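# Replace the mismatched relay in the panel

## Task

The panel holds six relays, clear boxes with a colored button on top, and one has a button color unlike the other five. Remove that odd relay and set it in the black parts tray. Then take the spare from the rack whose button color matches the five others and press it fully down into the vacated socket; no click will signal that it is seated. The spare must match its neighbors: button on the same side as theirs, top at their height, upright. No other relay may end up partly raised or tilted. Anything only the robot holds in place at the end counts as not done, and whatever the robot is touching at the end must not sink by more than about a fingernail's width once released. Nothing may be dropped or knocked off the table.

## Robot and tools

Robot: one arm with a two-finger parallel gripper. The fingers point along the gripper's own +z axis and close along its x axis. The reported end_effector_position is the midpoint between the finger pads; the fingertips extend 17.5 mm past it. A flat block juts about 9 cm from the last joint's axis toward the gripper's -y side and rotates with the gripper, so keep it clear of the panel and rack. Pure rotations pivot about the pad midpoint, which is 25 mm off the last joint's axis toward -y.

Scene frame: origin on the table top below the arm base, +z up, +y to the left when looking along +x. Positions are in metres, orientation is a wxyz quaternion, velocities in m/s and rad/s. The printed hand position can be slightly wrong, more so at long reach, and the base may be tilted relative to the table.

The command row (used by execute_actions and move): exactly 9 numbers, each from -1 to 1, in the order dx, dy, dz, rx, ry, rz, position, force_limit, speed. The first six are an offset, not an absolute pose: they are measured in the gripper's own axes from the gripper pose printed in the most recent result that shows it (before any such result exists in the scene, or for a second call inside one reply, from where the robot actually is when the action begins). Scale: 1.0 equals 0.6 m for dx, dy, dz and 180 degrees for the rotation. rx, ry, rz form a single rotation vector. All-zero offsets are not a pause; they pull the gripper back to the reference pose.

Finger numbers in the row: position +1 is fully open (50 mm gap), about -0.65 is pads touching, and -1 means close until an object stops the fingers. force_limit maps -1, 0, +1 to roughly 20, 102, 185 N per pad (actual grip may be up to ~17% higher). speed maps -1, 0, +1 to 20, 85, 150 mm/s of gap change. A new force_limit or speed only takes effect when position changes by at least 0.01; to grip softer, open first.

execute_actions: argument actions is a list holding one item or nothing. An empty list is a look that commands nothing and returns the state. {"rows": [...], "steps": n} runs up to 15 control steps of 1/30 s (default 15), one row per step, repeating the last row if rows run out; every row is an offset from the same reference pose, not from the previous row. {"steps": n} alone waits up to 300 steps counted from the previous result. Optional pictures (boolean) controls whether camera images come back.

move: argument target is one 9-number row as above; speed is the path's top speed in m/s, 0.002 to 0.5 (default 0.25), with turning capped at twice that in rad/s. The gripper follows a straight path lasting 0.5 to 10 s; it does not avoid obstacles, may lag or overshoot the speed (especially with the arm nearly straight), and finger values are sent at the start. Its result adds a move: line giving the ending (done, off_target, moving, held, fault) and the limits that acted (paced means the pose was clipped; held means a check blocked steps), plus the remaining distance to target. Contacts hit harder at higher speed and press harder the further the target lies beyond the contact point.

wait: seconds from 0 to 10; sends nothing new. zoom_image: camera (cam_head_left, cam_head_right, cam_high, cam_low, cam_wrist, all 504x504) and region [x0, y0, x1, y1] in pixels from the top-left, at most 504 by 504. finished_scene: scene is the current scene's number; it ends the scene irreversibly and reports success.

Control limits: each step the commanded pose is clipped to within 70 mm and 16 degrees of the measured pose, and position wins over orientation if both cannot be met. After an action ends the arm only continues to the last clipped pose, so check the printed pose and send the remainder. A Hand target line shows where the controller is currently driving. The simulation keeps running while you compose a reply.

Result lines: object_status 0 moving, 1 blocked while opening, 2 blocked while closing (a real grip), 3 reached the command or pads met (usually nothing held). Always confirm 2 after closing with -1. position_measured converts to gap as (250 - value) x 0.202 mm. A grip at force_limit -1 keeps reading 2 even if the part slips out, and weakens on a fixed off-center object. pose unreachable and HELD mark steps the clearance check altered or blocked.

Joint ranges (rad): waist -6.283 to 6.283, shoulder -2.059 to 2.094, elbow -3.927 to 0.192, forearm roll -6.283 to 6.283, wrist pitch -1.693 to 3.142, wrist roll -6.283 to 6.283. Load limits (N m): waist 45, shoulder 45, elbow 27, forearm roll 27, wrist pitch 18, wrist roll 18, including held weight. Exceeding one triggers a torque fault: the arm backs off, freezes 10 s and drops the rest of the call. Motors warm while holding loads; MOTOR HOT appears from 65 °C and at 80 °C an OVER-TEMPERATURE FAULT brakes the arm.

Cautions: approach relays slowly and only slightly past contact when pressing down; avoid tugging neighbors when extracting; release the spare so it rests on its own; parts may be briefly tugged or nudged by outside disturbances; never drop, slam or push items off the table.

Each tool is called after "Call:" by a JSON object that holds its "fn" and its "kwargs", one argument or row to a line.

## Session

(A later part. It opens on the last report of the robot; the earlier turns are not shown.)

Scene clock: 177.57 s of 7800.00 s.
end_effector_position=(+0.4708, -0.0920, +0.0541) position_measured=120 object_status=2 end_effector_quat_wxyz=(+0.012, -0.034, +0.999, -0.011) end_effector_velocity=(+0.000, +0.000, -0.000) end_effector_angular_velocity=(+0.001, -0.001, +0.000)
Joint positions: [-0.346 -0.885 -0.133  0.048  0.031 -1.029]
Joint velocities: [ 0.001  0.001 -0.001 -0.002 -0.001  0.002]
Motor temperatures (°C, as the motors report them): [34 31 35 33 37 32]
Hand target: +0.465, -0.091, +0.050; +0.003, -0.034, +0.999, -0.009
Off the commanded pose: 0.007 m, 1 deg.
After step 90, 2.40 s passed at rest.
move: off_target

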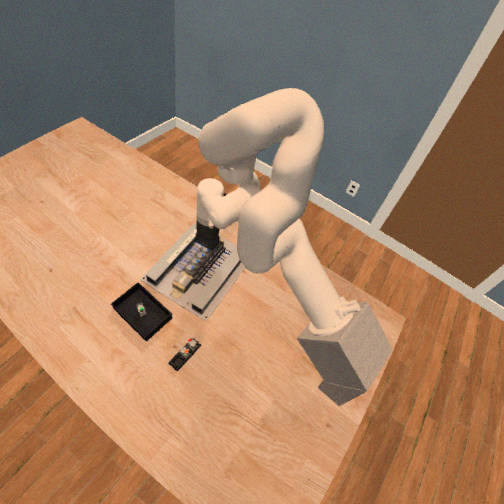

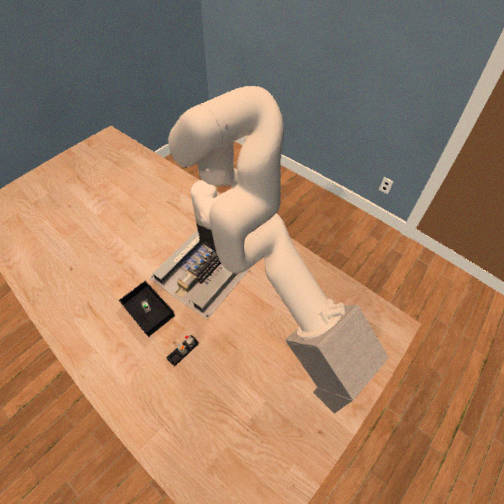

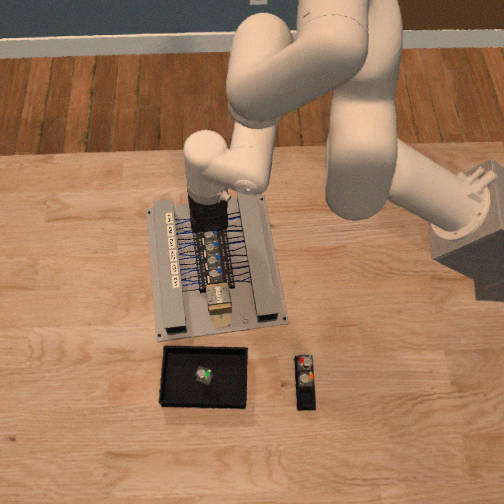

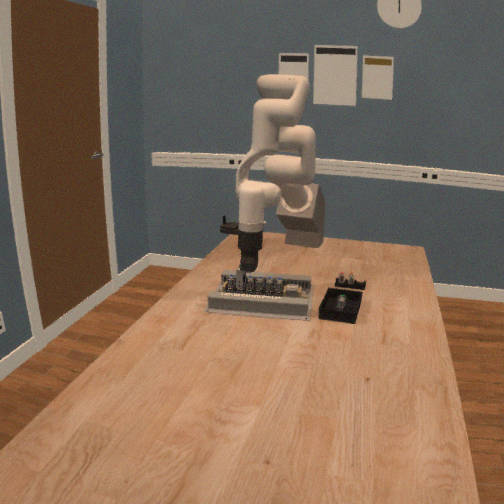

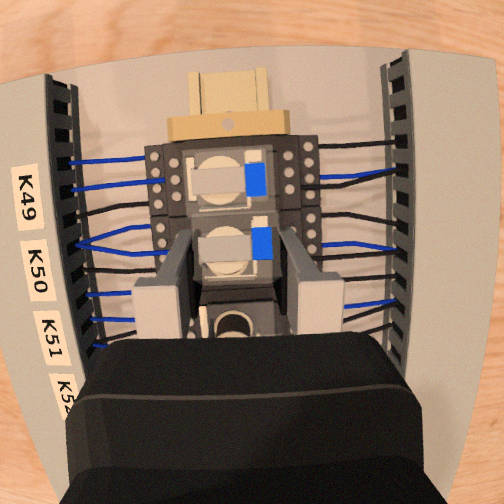

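Call:
{"fn": "move", "kwargs": {
  "target": [0,0,-0.002,0,0,0,0.7,0,0],
  "speed": 0.01
}}

Call:
{"fn": "move", "kwargs": {
  "target": [0,0,-0.1,0,0,0,0.7,0,0],
  "speed": 0.06
}}

Call:
{"fn": "zoom_image", "kwargs": {
  "camera": "cam_low",
  "region": [200,240,320,320]
}}

Call:
{"fn": "zoom_image", "kwargs": {
  "camera": "cam_wrist",
  "region": [120,100,380,340]
}}

Scene clock: 185.23 s of 7800.00 s.
end_effector_position=(+0.4705, -0.0918, +0.0551) position_measured=48 object_status=3 end_effector_quat_wxyz=(+0.011, -0.034, +0.999, -0.011) end_effector_velocity=(+0.003, -0.001, +0.002) end_effector_angular_velocity=(-0.003, -0.008, -0.002)
Joint positions: [-0.346 -0.892 -0.132  0.047  0.037 -1.029]
Joint velocities: [-0.002 -0.007 -0.002  0.     0.     0.001]
Motor temperatures (°C, as the motors report them): [34 31 34 33 37 32]
Hand target: +0.471, -0.092, +0.055; +0.012, -0.034, +0.999, -0.011
Off the commanded pose: 0.000 m, 0 deg.
After step 90, 3.93 s passed at rest.
move: done

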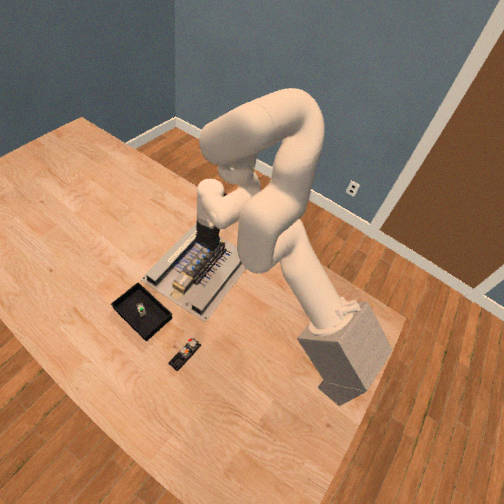

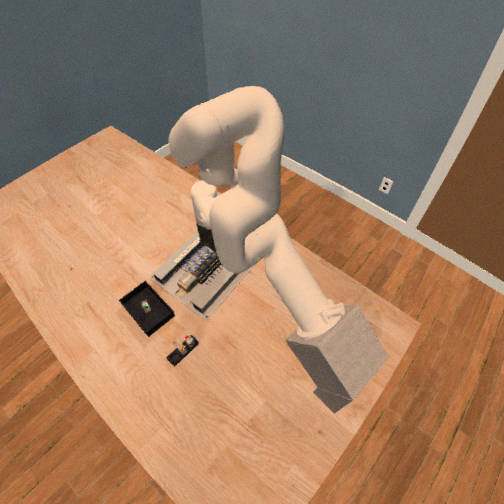

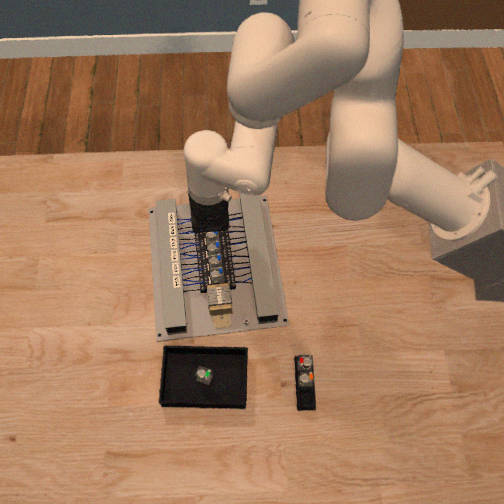

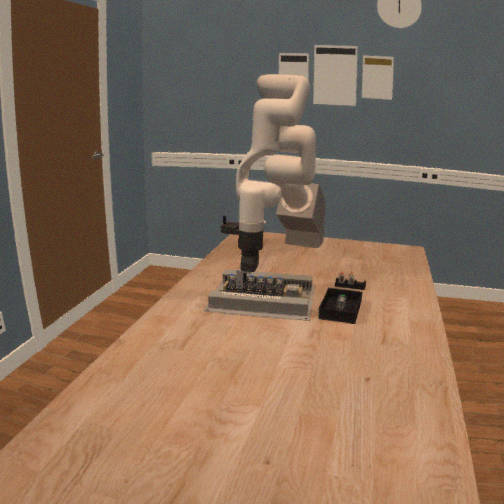

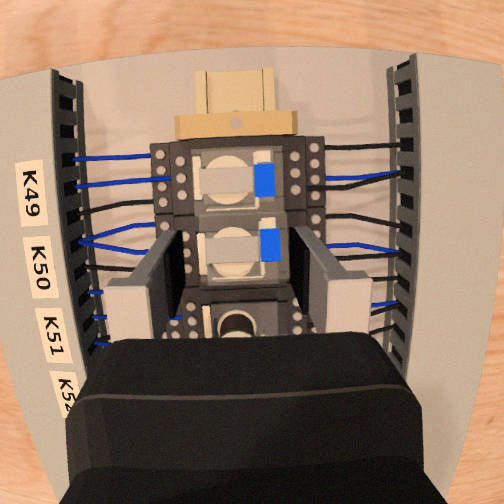

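Scene clock: 186.77 s of 7800.00 s.
end_effector_position=(+0.4693, -0.0905, +0.1150) position_measured=48 object_status=3 end_effector_quat_wxyz=(+0.011, -0.034, +0.999, -0.010) end_effector_velocity=(-0.000, +0.000, +0.003) end_effector_angular_velocity=(+0.001, -0.000, -0.003)
Joint positions: [-0.357 -1.271 -0.095  0.031  0.38  -1.017]
Joint velocities: [-0.    -0.018  0.001  0.002  0.017  0.001]
Motor temperatures (°C, as the motors report them): [34 31 35 33 37 32]
Hand target: +0.469, -0.090, +0.115; +0.011, -0.034, +0.999, -0.010
Off the commanded pose: 0.000 m, 0 deg.
move: done

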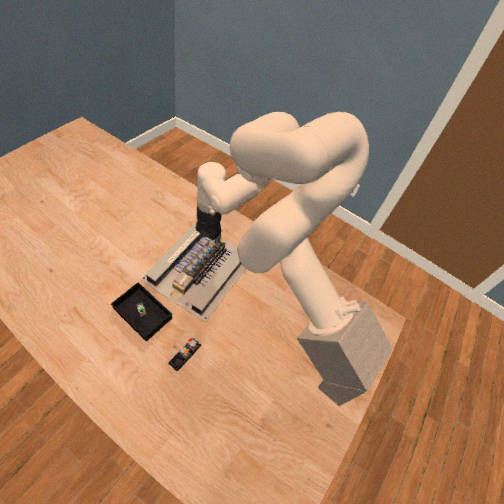

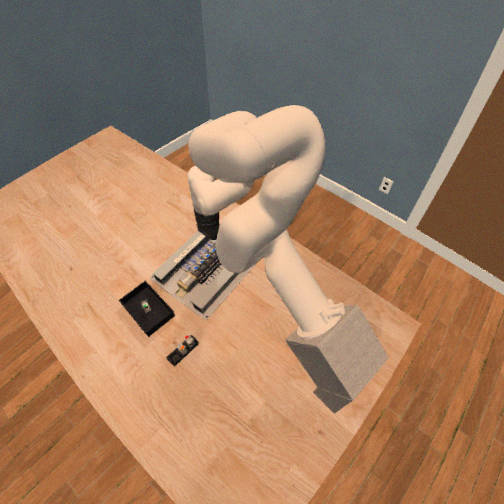

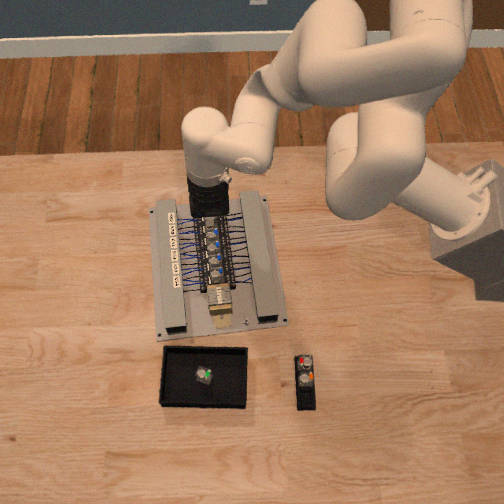

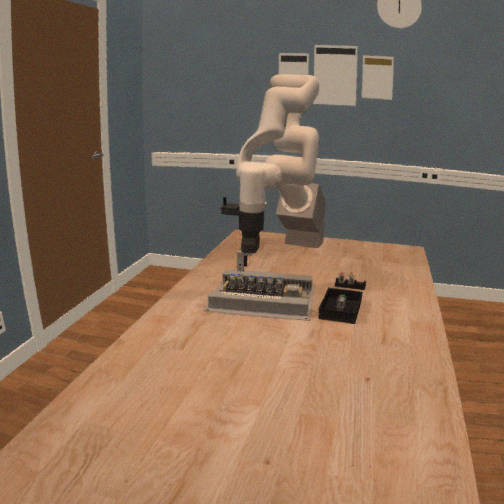

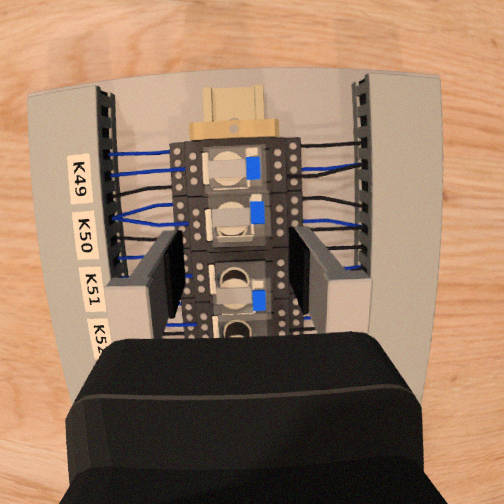

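Region (200, 240, 320, 320) of cam_low's 504x504 image, scaled by 4.200, with more detail than that image has.

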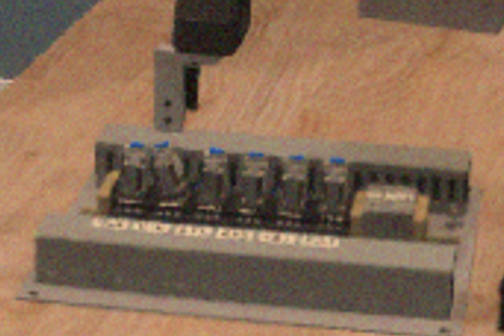

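Region (120, 100, 380, 340) of cam_wrist's 504x504 image, scaled by 1.938, with more detail than that image has; it fills the top 465 rows of this view, and the rest is white.

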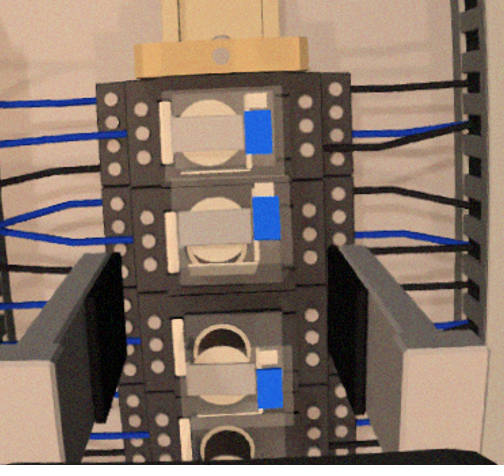

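Call:
{"fn": "move", "kwargs": {
  "target": [0.003,-0.005,0.05,0,0.006,-0.012,0.7,-0.6,0],
  "speed": 0.04
}}

Call:
{"fn": "zoom_image", "kwargs": {
  "camera": "cam_wrist",
  "region": [120,100,380,340]
}}

Scene clock: 197.73 s of 7800.00 s.
end_effector_position=(+0.4683, -0.0943, +0.0852) position_measured=48 object_status=3 end_effector_quat_wxyz=(+0.002, -0.053, +0.999, -0.011) end_effector_velocity=(+0.001, -0.001, -0.002) end_effector_angular_velocity=(-0.000, -0.001, +0.005)
Joint positions: [-0.361 -1.087 -0.114  0.047  0.233 -1.073]
Joint velocities: [-0.     0.018 -0.005  0.002 -0.015 -0.007]
Motor temperatures (°C, as the motors report them): [34 31 35 33 37 32]
Hand target: +0.468, -0.094, +0.085; +0.002, -0.053, +0.999, -0.011
Off the commanded pose: 0.000 m, 0 deg.
After step 90, 6.77 s passed at rest.
move: done

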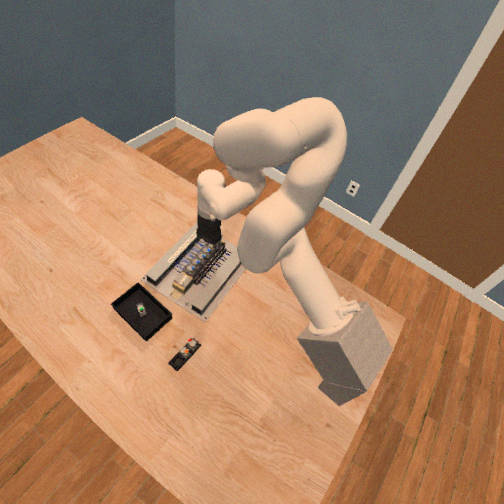

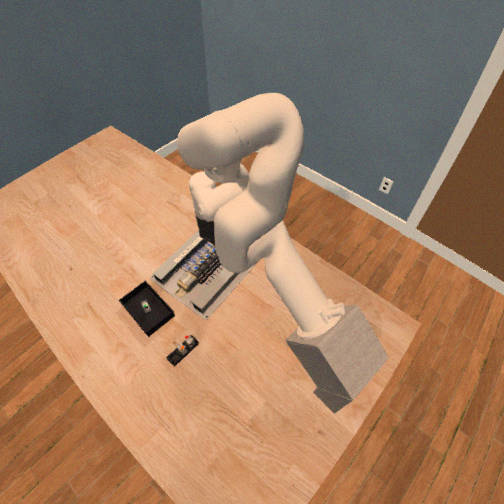

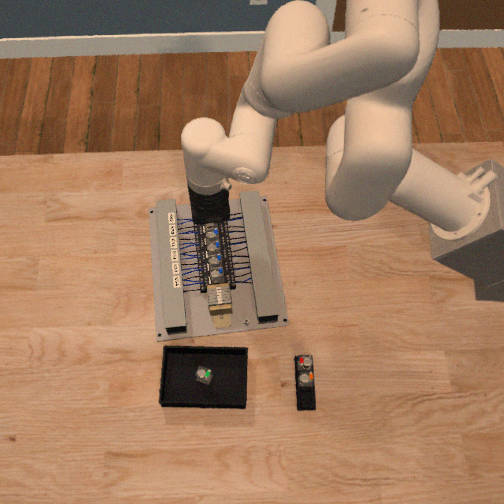

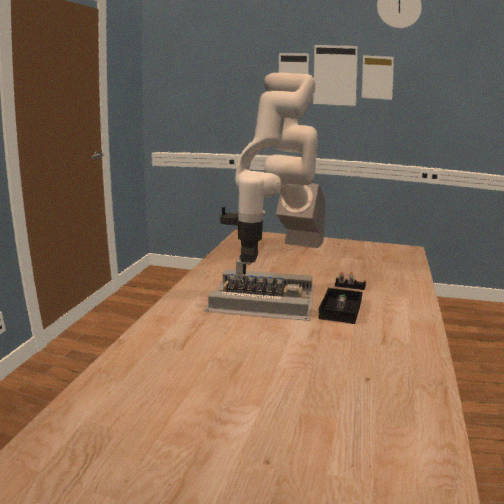

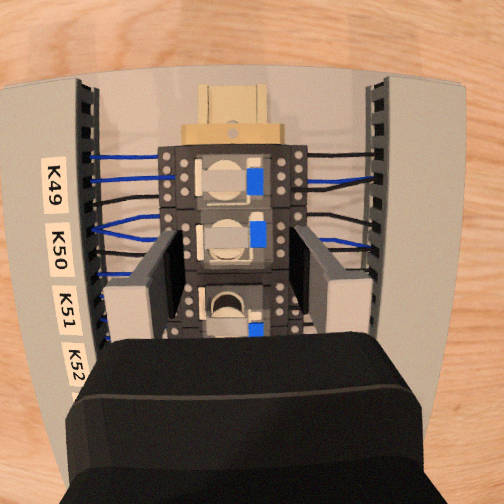

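Region (120, 100, 380, 340) of cam_wrist's 504x504 image, scaled by 1.938, with more detail than that image has; it fills the top 465 rows of this view, and the rest is white.

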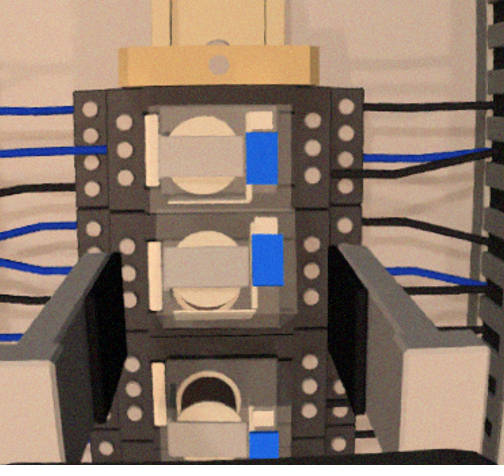

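Call:
{"fn": "move", "kwargs": {
  "target": [-0.002,0,0.038,0,0,0,0.7,-0.6,0],
  "speed": 0.02
}}

Call:
{"fn": "move", "kwargs": {
  "target": [0,0,0,0,0,0,-1,-0.6,-0.5]
}}

Call:
{"fn": "move", "kwargs": {
  "target": [0,0.012,0.003,0,0,0,-1,-0.6,-0.5],
  "speed": 0.005
}}

Call:
{"fn": "zoom_image", "kwargs": {
  "camera": "cam_low",
  "region": [200,240,320,320]
}}

Scene clock: 204.77 s of 7800.00 s.
end_effector_position=(+0.4694, -0.0947, +0.0626) position_measured=48 object_status=3 end_effector_quat_wxyz=(+0.002, -0.053, +0.999, -0.011) end_effector_velocity=(+0.001, -0.000, -0.003) end_effector_angular_velocity=(-0.000, -0.002, +0.000)
Joint positions: [-0.356 -0.942 -0.134  0.053  0.108 -1.077]
Joint velocities: [ 0.001  0.018 -0.004  0.001 -0.016 -0.001]
Motor temperatures (°C, as the motors report them): [33 31 35 33 37 32]
Hand target: +0.469, -0.095, +0.062; +0.002, -0.053, +0.999, -0.011
Off the commanded pose: 0.000 m, 0 deg.
After step 90, 2.60 s passed at rest.
move: done

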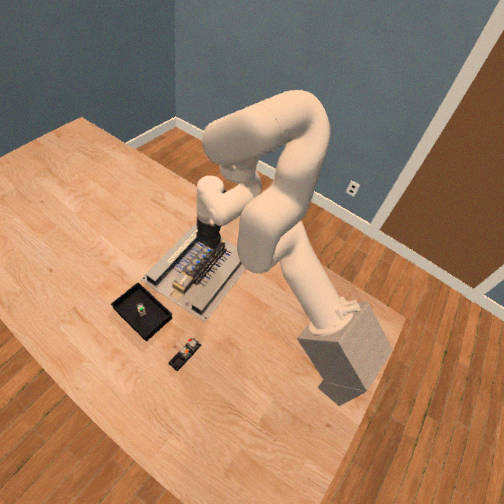

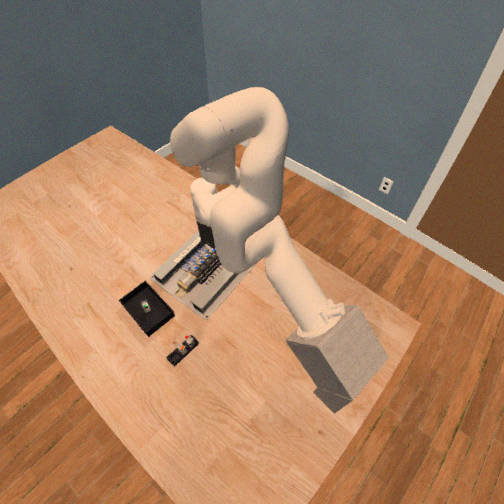

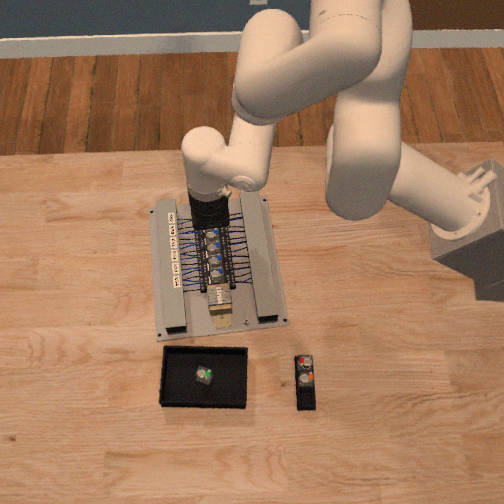

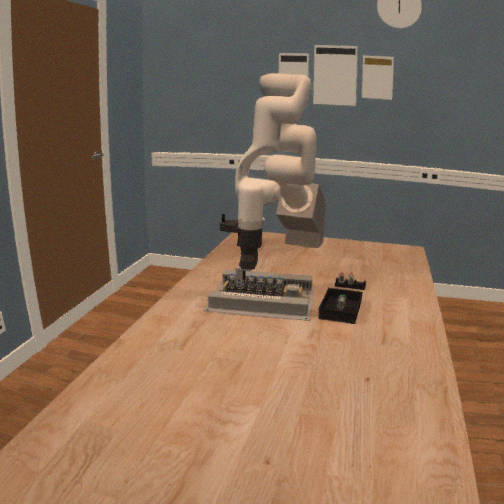

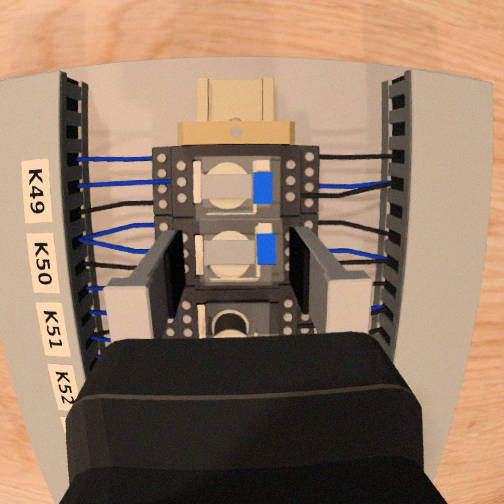

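Scene clock: 205.27 s of 7800.00 s.
end_effector_position=(+0.4690, -0.0946, +0.0625) position_measured=117 object_status=2 end_effector_quat_wxyz=(+0.001, -0.053, +0.999, -0.011) end_effector_velocity=(-0.000, -0.000, -0.000) end_effector_angular_velocity=(-0.001, +0.001, +0.000)
Joint positions: [-0.356 -0.942 -0.134  0.053  0.109 -1.077]
Joint velocities: [-0.001  0.     0.    -0.     0.    -0.001]
Motor temperatures (°C, as the motors report them): [33 31 35 33 37 32]
Hand target: +0.469, -0.095, +0.063; +0.002, -0.053, +0.999, -0.011
Off the commanded pose: 0.000 m, 0 deg.
move: done

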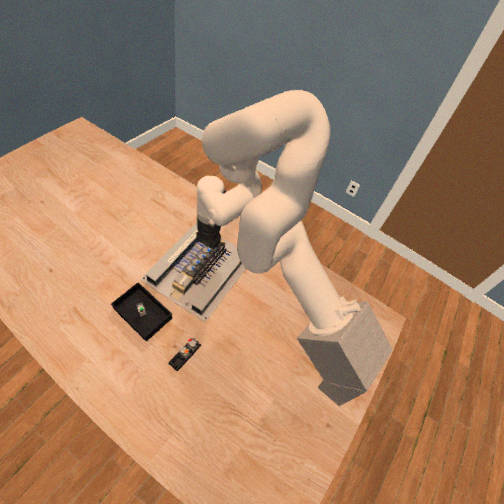

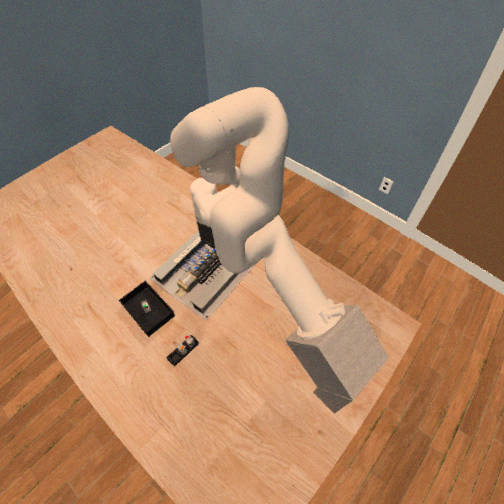

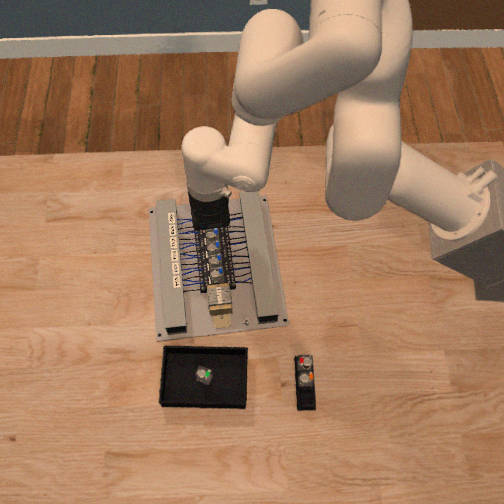

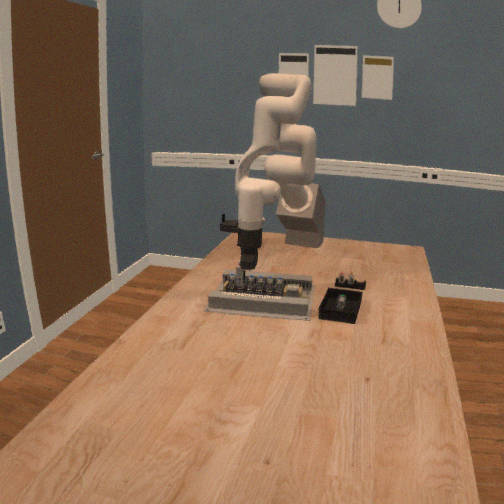

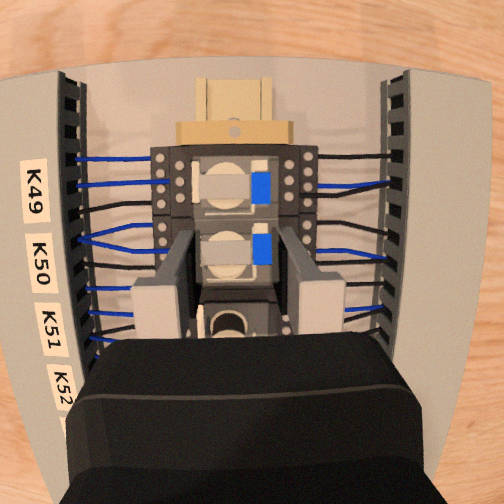

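Scene clock: 206.97 s of 7800.00 s.
end_effector_position=(+0.4699, -0.0880, +0.0613) position_measured=117 object_status=2 end_effector_quat_wxyz=(+0.003, -0.052, +0.999, -0.012) end_effector_velocity=(-0.001, +0.002, -0.001) end_effector_angular_velocity=(-0.001, +0.002, -0.001)
Joint positions: [-0.347 -0.936 -0.131 -0.014  0.096 -1.005]
Joint velocities: [ 0.001  0.003  0.002 -0.019 -0.003  0.02 ]
Motor temperatures (°C, as the motors report them): [33 31 35 33 37 32]
Hand target: +0.468, -0.087, +0.061; +0.001, -0.053, +0.999, -0.011
Off the commanded pose: 0.002 m, 0 deg.
move: done

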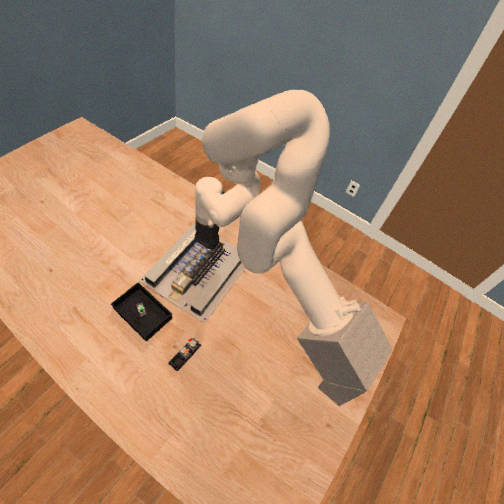

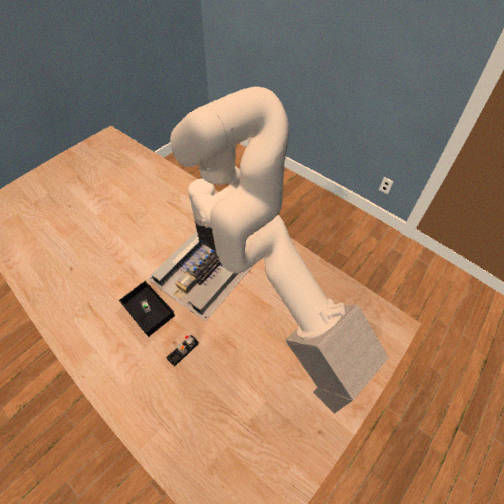

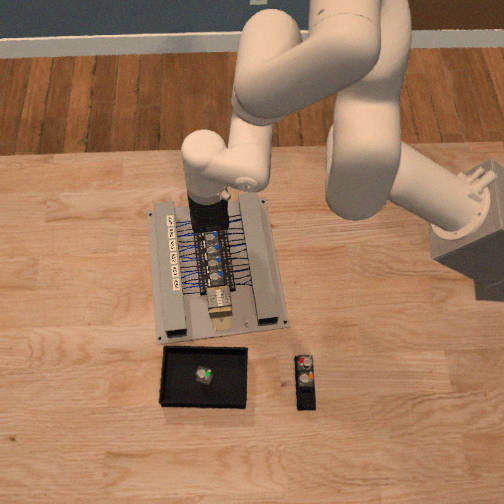

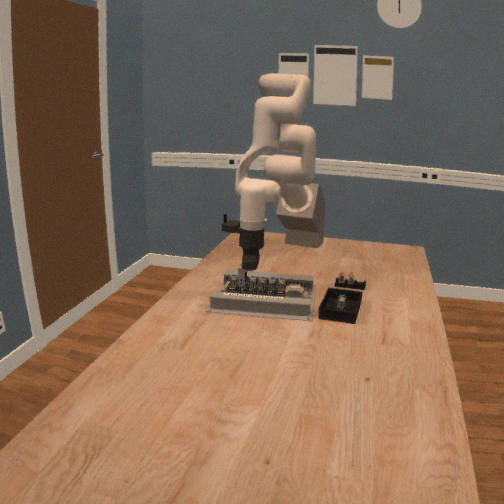

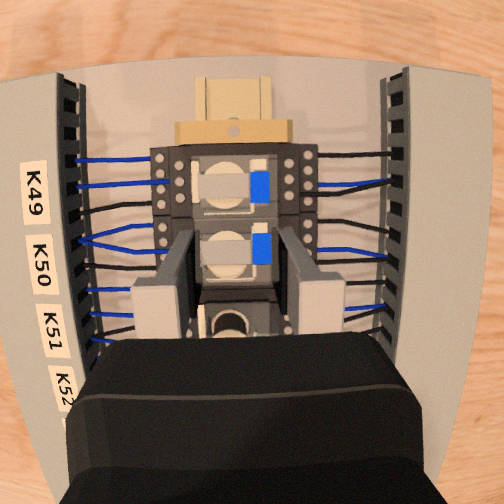

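Region (200, 240, 320, 320) of cam_low's 504x504 image, scaled by 4.200, with more detail than that image has.

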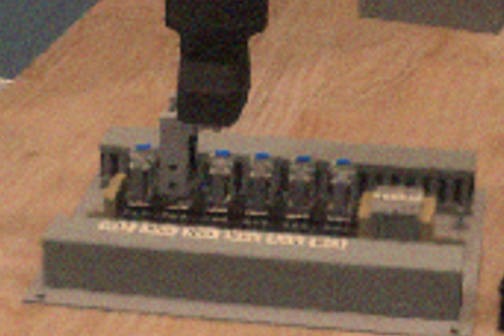

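Call:
{"fn": "move", "kwargs": {
  "target": [0,0,0,0,0,0,0.5,0.2,0]
}}

Call:
{"fn": "move", "kwargs": {
  "target": [0,0,0,0,0,0,-1,0.2,0]
}}

Call:
{"fn": "move", "kwargs": {
  "target": [0,0,-0.09,0,0,0,-1,0.2,0],
  "speed": 0.015
}}

Call:
{"fn": "zoom_image", "kwargs": {
  "camera": "cam_low",
  "region": [200,220,320,320]
}}

Scene clock: 219.73 s of 7800.00 s.
end_effector_position=(+0.4677, -0.0876, +0.0604) position_measured=78 object_status=3 end_effector_quat_wxyz=(+0.001, -0.052, +0.999, -0.011) end_effector_velocity=(+0.005, -0.001, +0.002) end_effector_angular_velocity=(-0.002, -0.013, -0.002)
Joint positions: [-0.347 -0.934 -0.129 -0.014  0.097 -1.005]
Joint velocities: [-0.001 -0.004 -0.006  0.004 -0.003 -0.002]
Motor temperatures (°C, as the motors report them): [33 31 35 33 37 32]
Hand target: +0.470, -0.088, +0.061; +0.003, -0.052, +0.999, -0.012
Off the commanded pose: 0.002 m, 0 deg.
After step 90, 9.07 s passed at rest.
move: done

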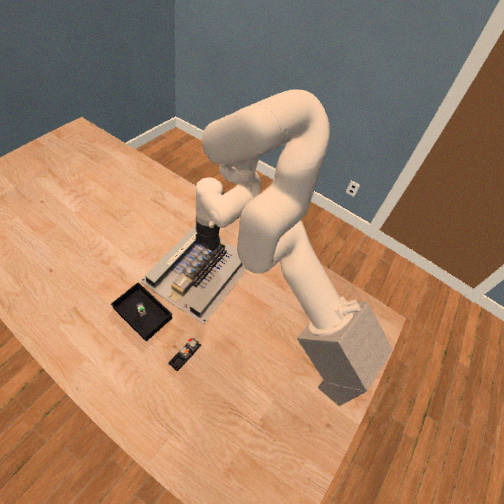

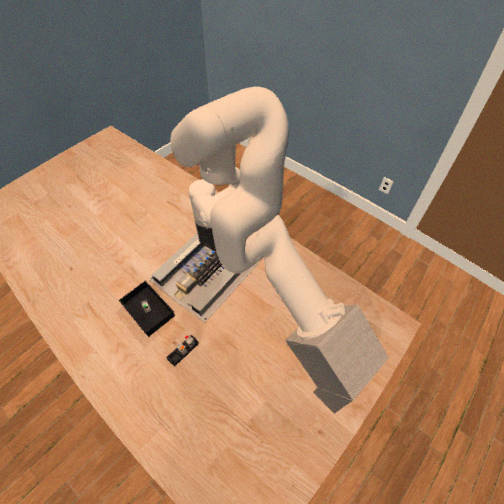

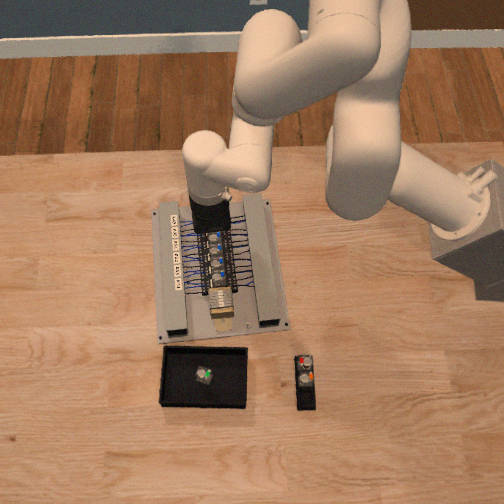

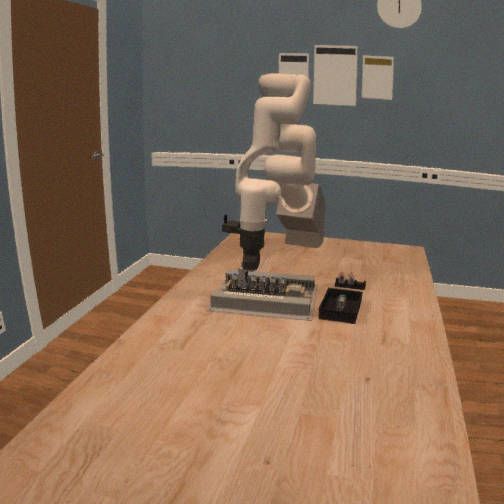

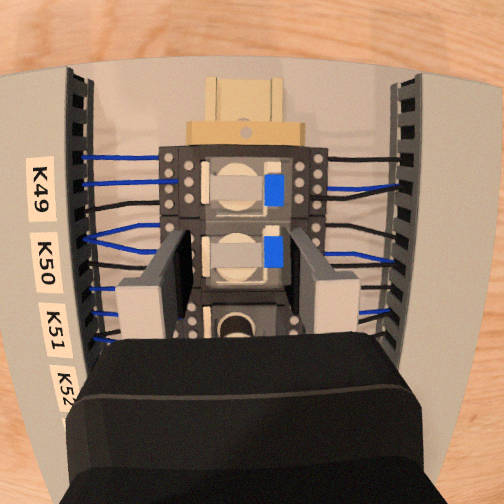

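Scene clock: 220.23 s of 7800.00 s.
end_effector_position=(+0.4686, -0.0878, +0.0607) position_measured=121 object_status=2 end_effector_quat_wxyz=(+0.002, -0.052, +0.999, -0.011) end_effector_velocity=(-0.001, +0.001, -0.000) end_effector_angular_velocity=(+0.001, +0.002, +0.001)
Joint positions: [-0.347 -0.935 -0.13  -0.014  0.097 -1.005]
Joint velocities: [ 0.001 -0.002  0.003 -0.     0.002  0.   ]
Motor temperatures (°C, as the motors report them): [33 31 35 33 37 32]
Hand target: +0.468, -0.088, +0.060; +0.001, -0.052, +0.999, -0.011
Off the commanded pose: 0.001 m, 0 deg.
move: done

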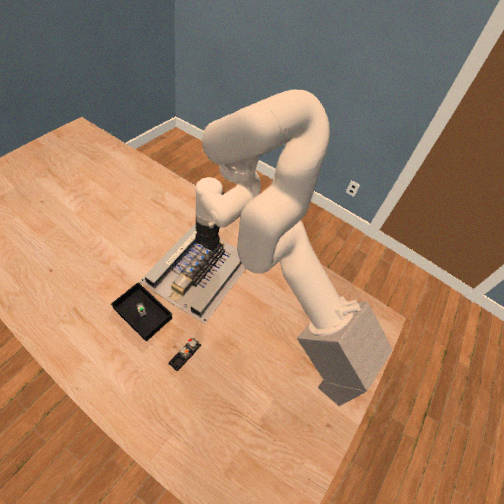

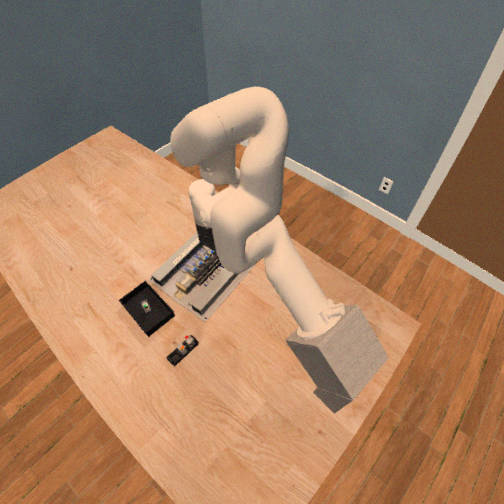

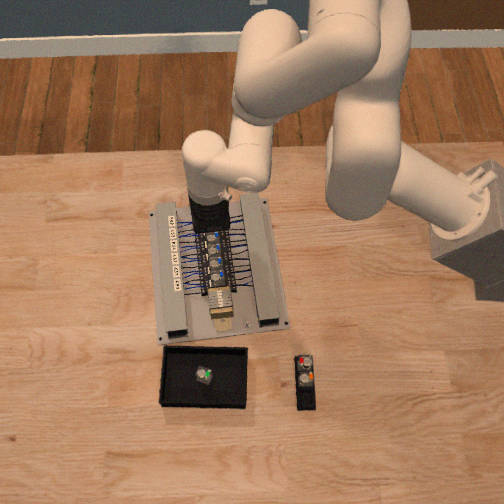

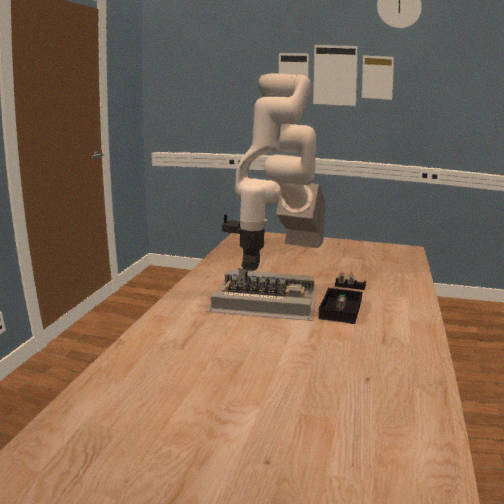

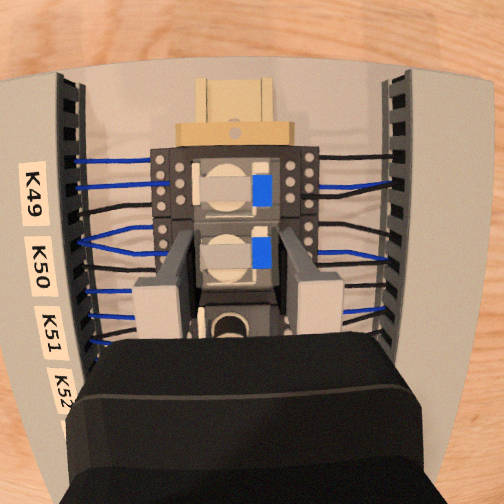

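Scene clock: 224.13 s of 7800.00 s.
end_effector_position=(+0.4685, -0.0865, +0.1147) position_measured=121 object_status=2 end_effector_quat_wxyz=(+0.002, -0.052, +0.999, -0.011) end_effector_velocity=(-0.001, -0.000, +0.002) end_effector_angular_velocity=(-0.000, +0.001, +0.000)
Joint positions: [-0.343 -1.266 -0.105 -0.01   0.403 -1.008]
Joint velocities: [-0.    -0.016  0.001 -0.     0.016  0.   ]
Motor temperatures (°C, as the motors report them): [33 31 35 33 37 32]
Hand target: +0.469, -0.086, +0.115; +0.002, -0.052, +0.999, -0.011
Off the commanded pose: 0.000 m, 0 deg.
move: done

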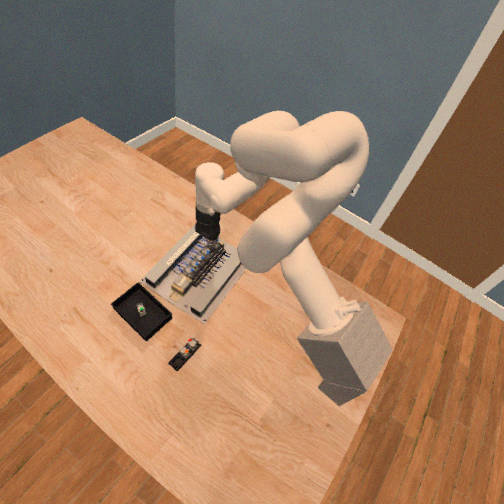

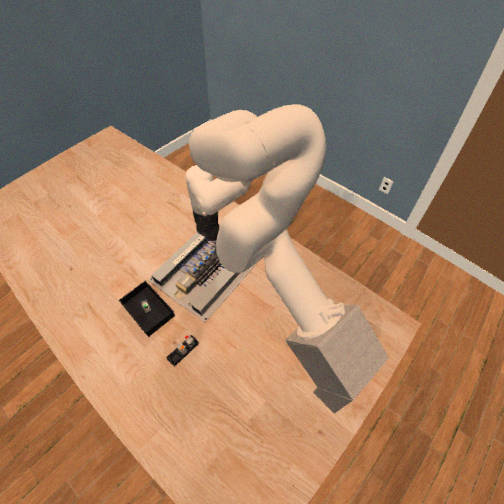

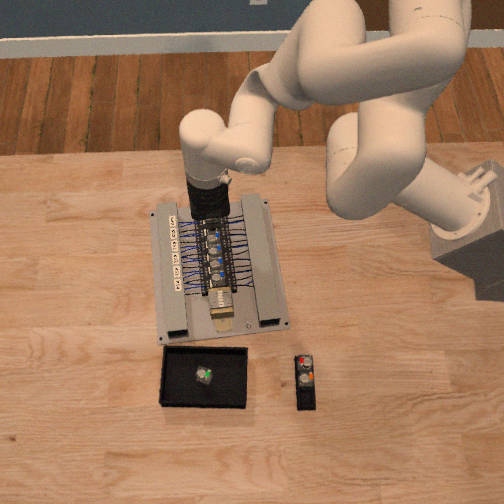

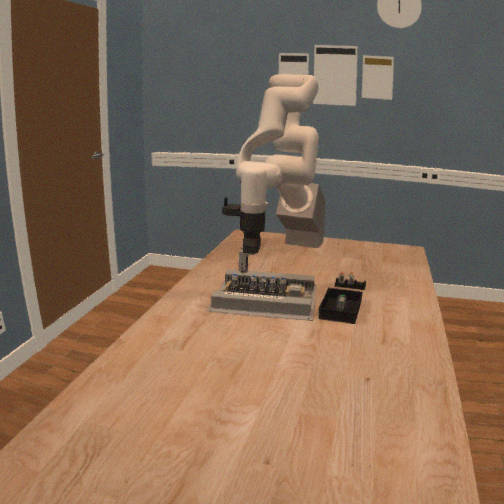

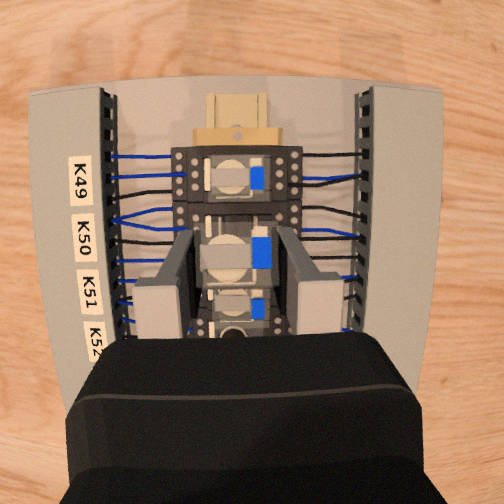

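Region (200, 220, 320, 320) of cam_low's 504x504 image, scaled by 4.200, with more detail than that image has.

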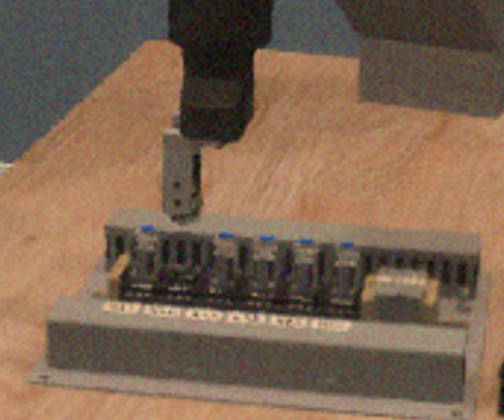

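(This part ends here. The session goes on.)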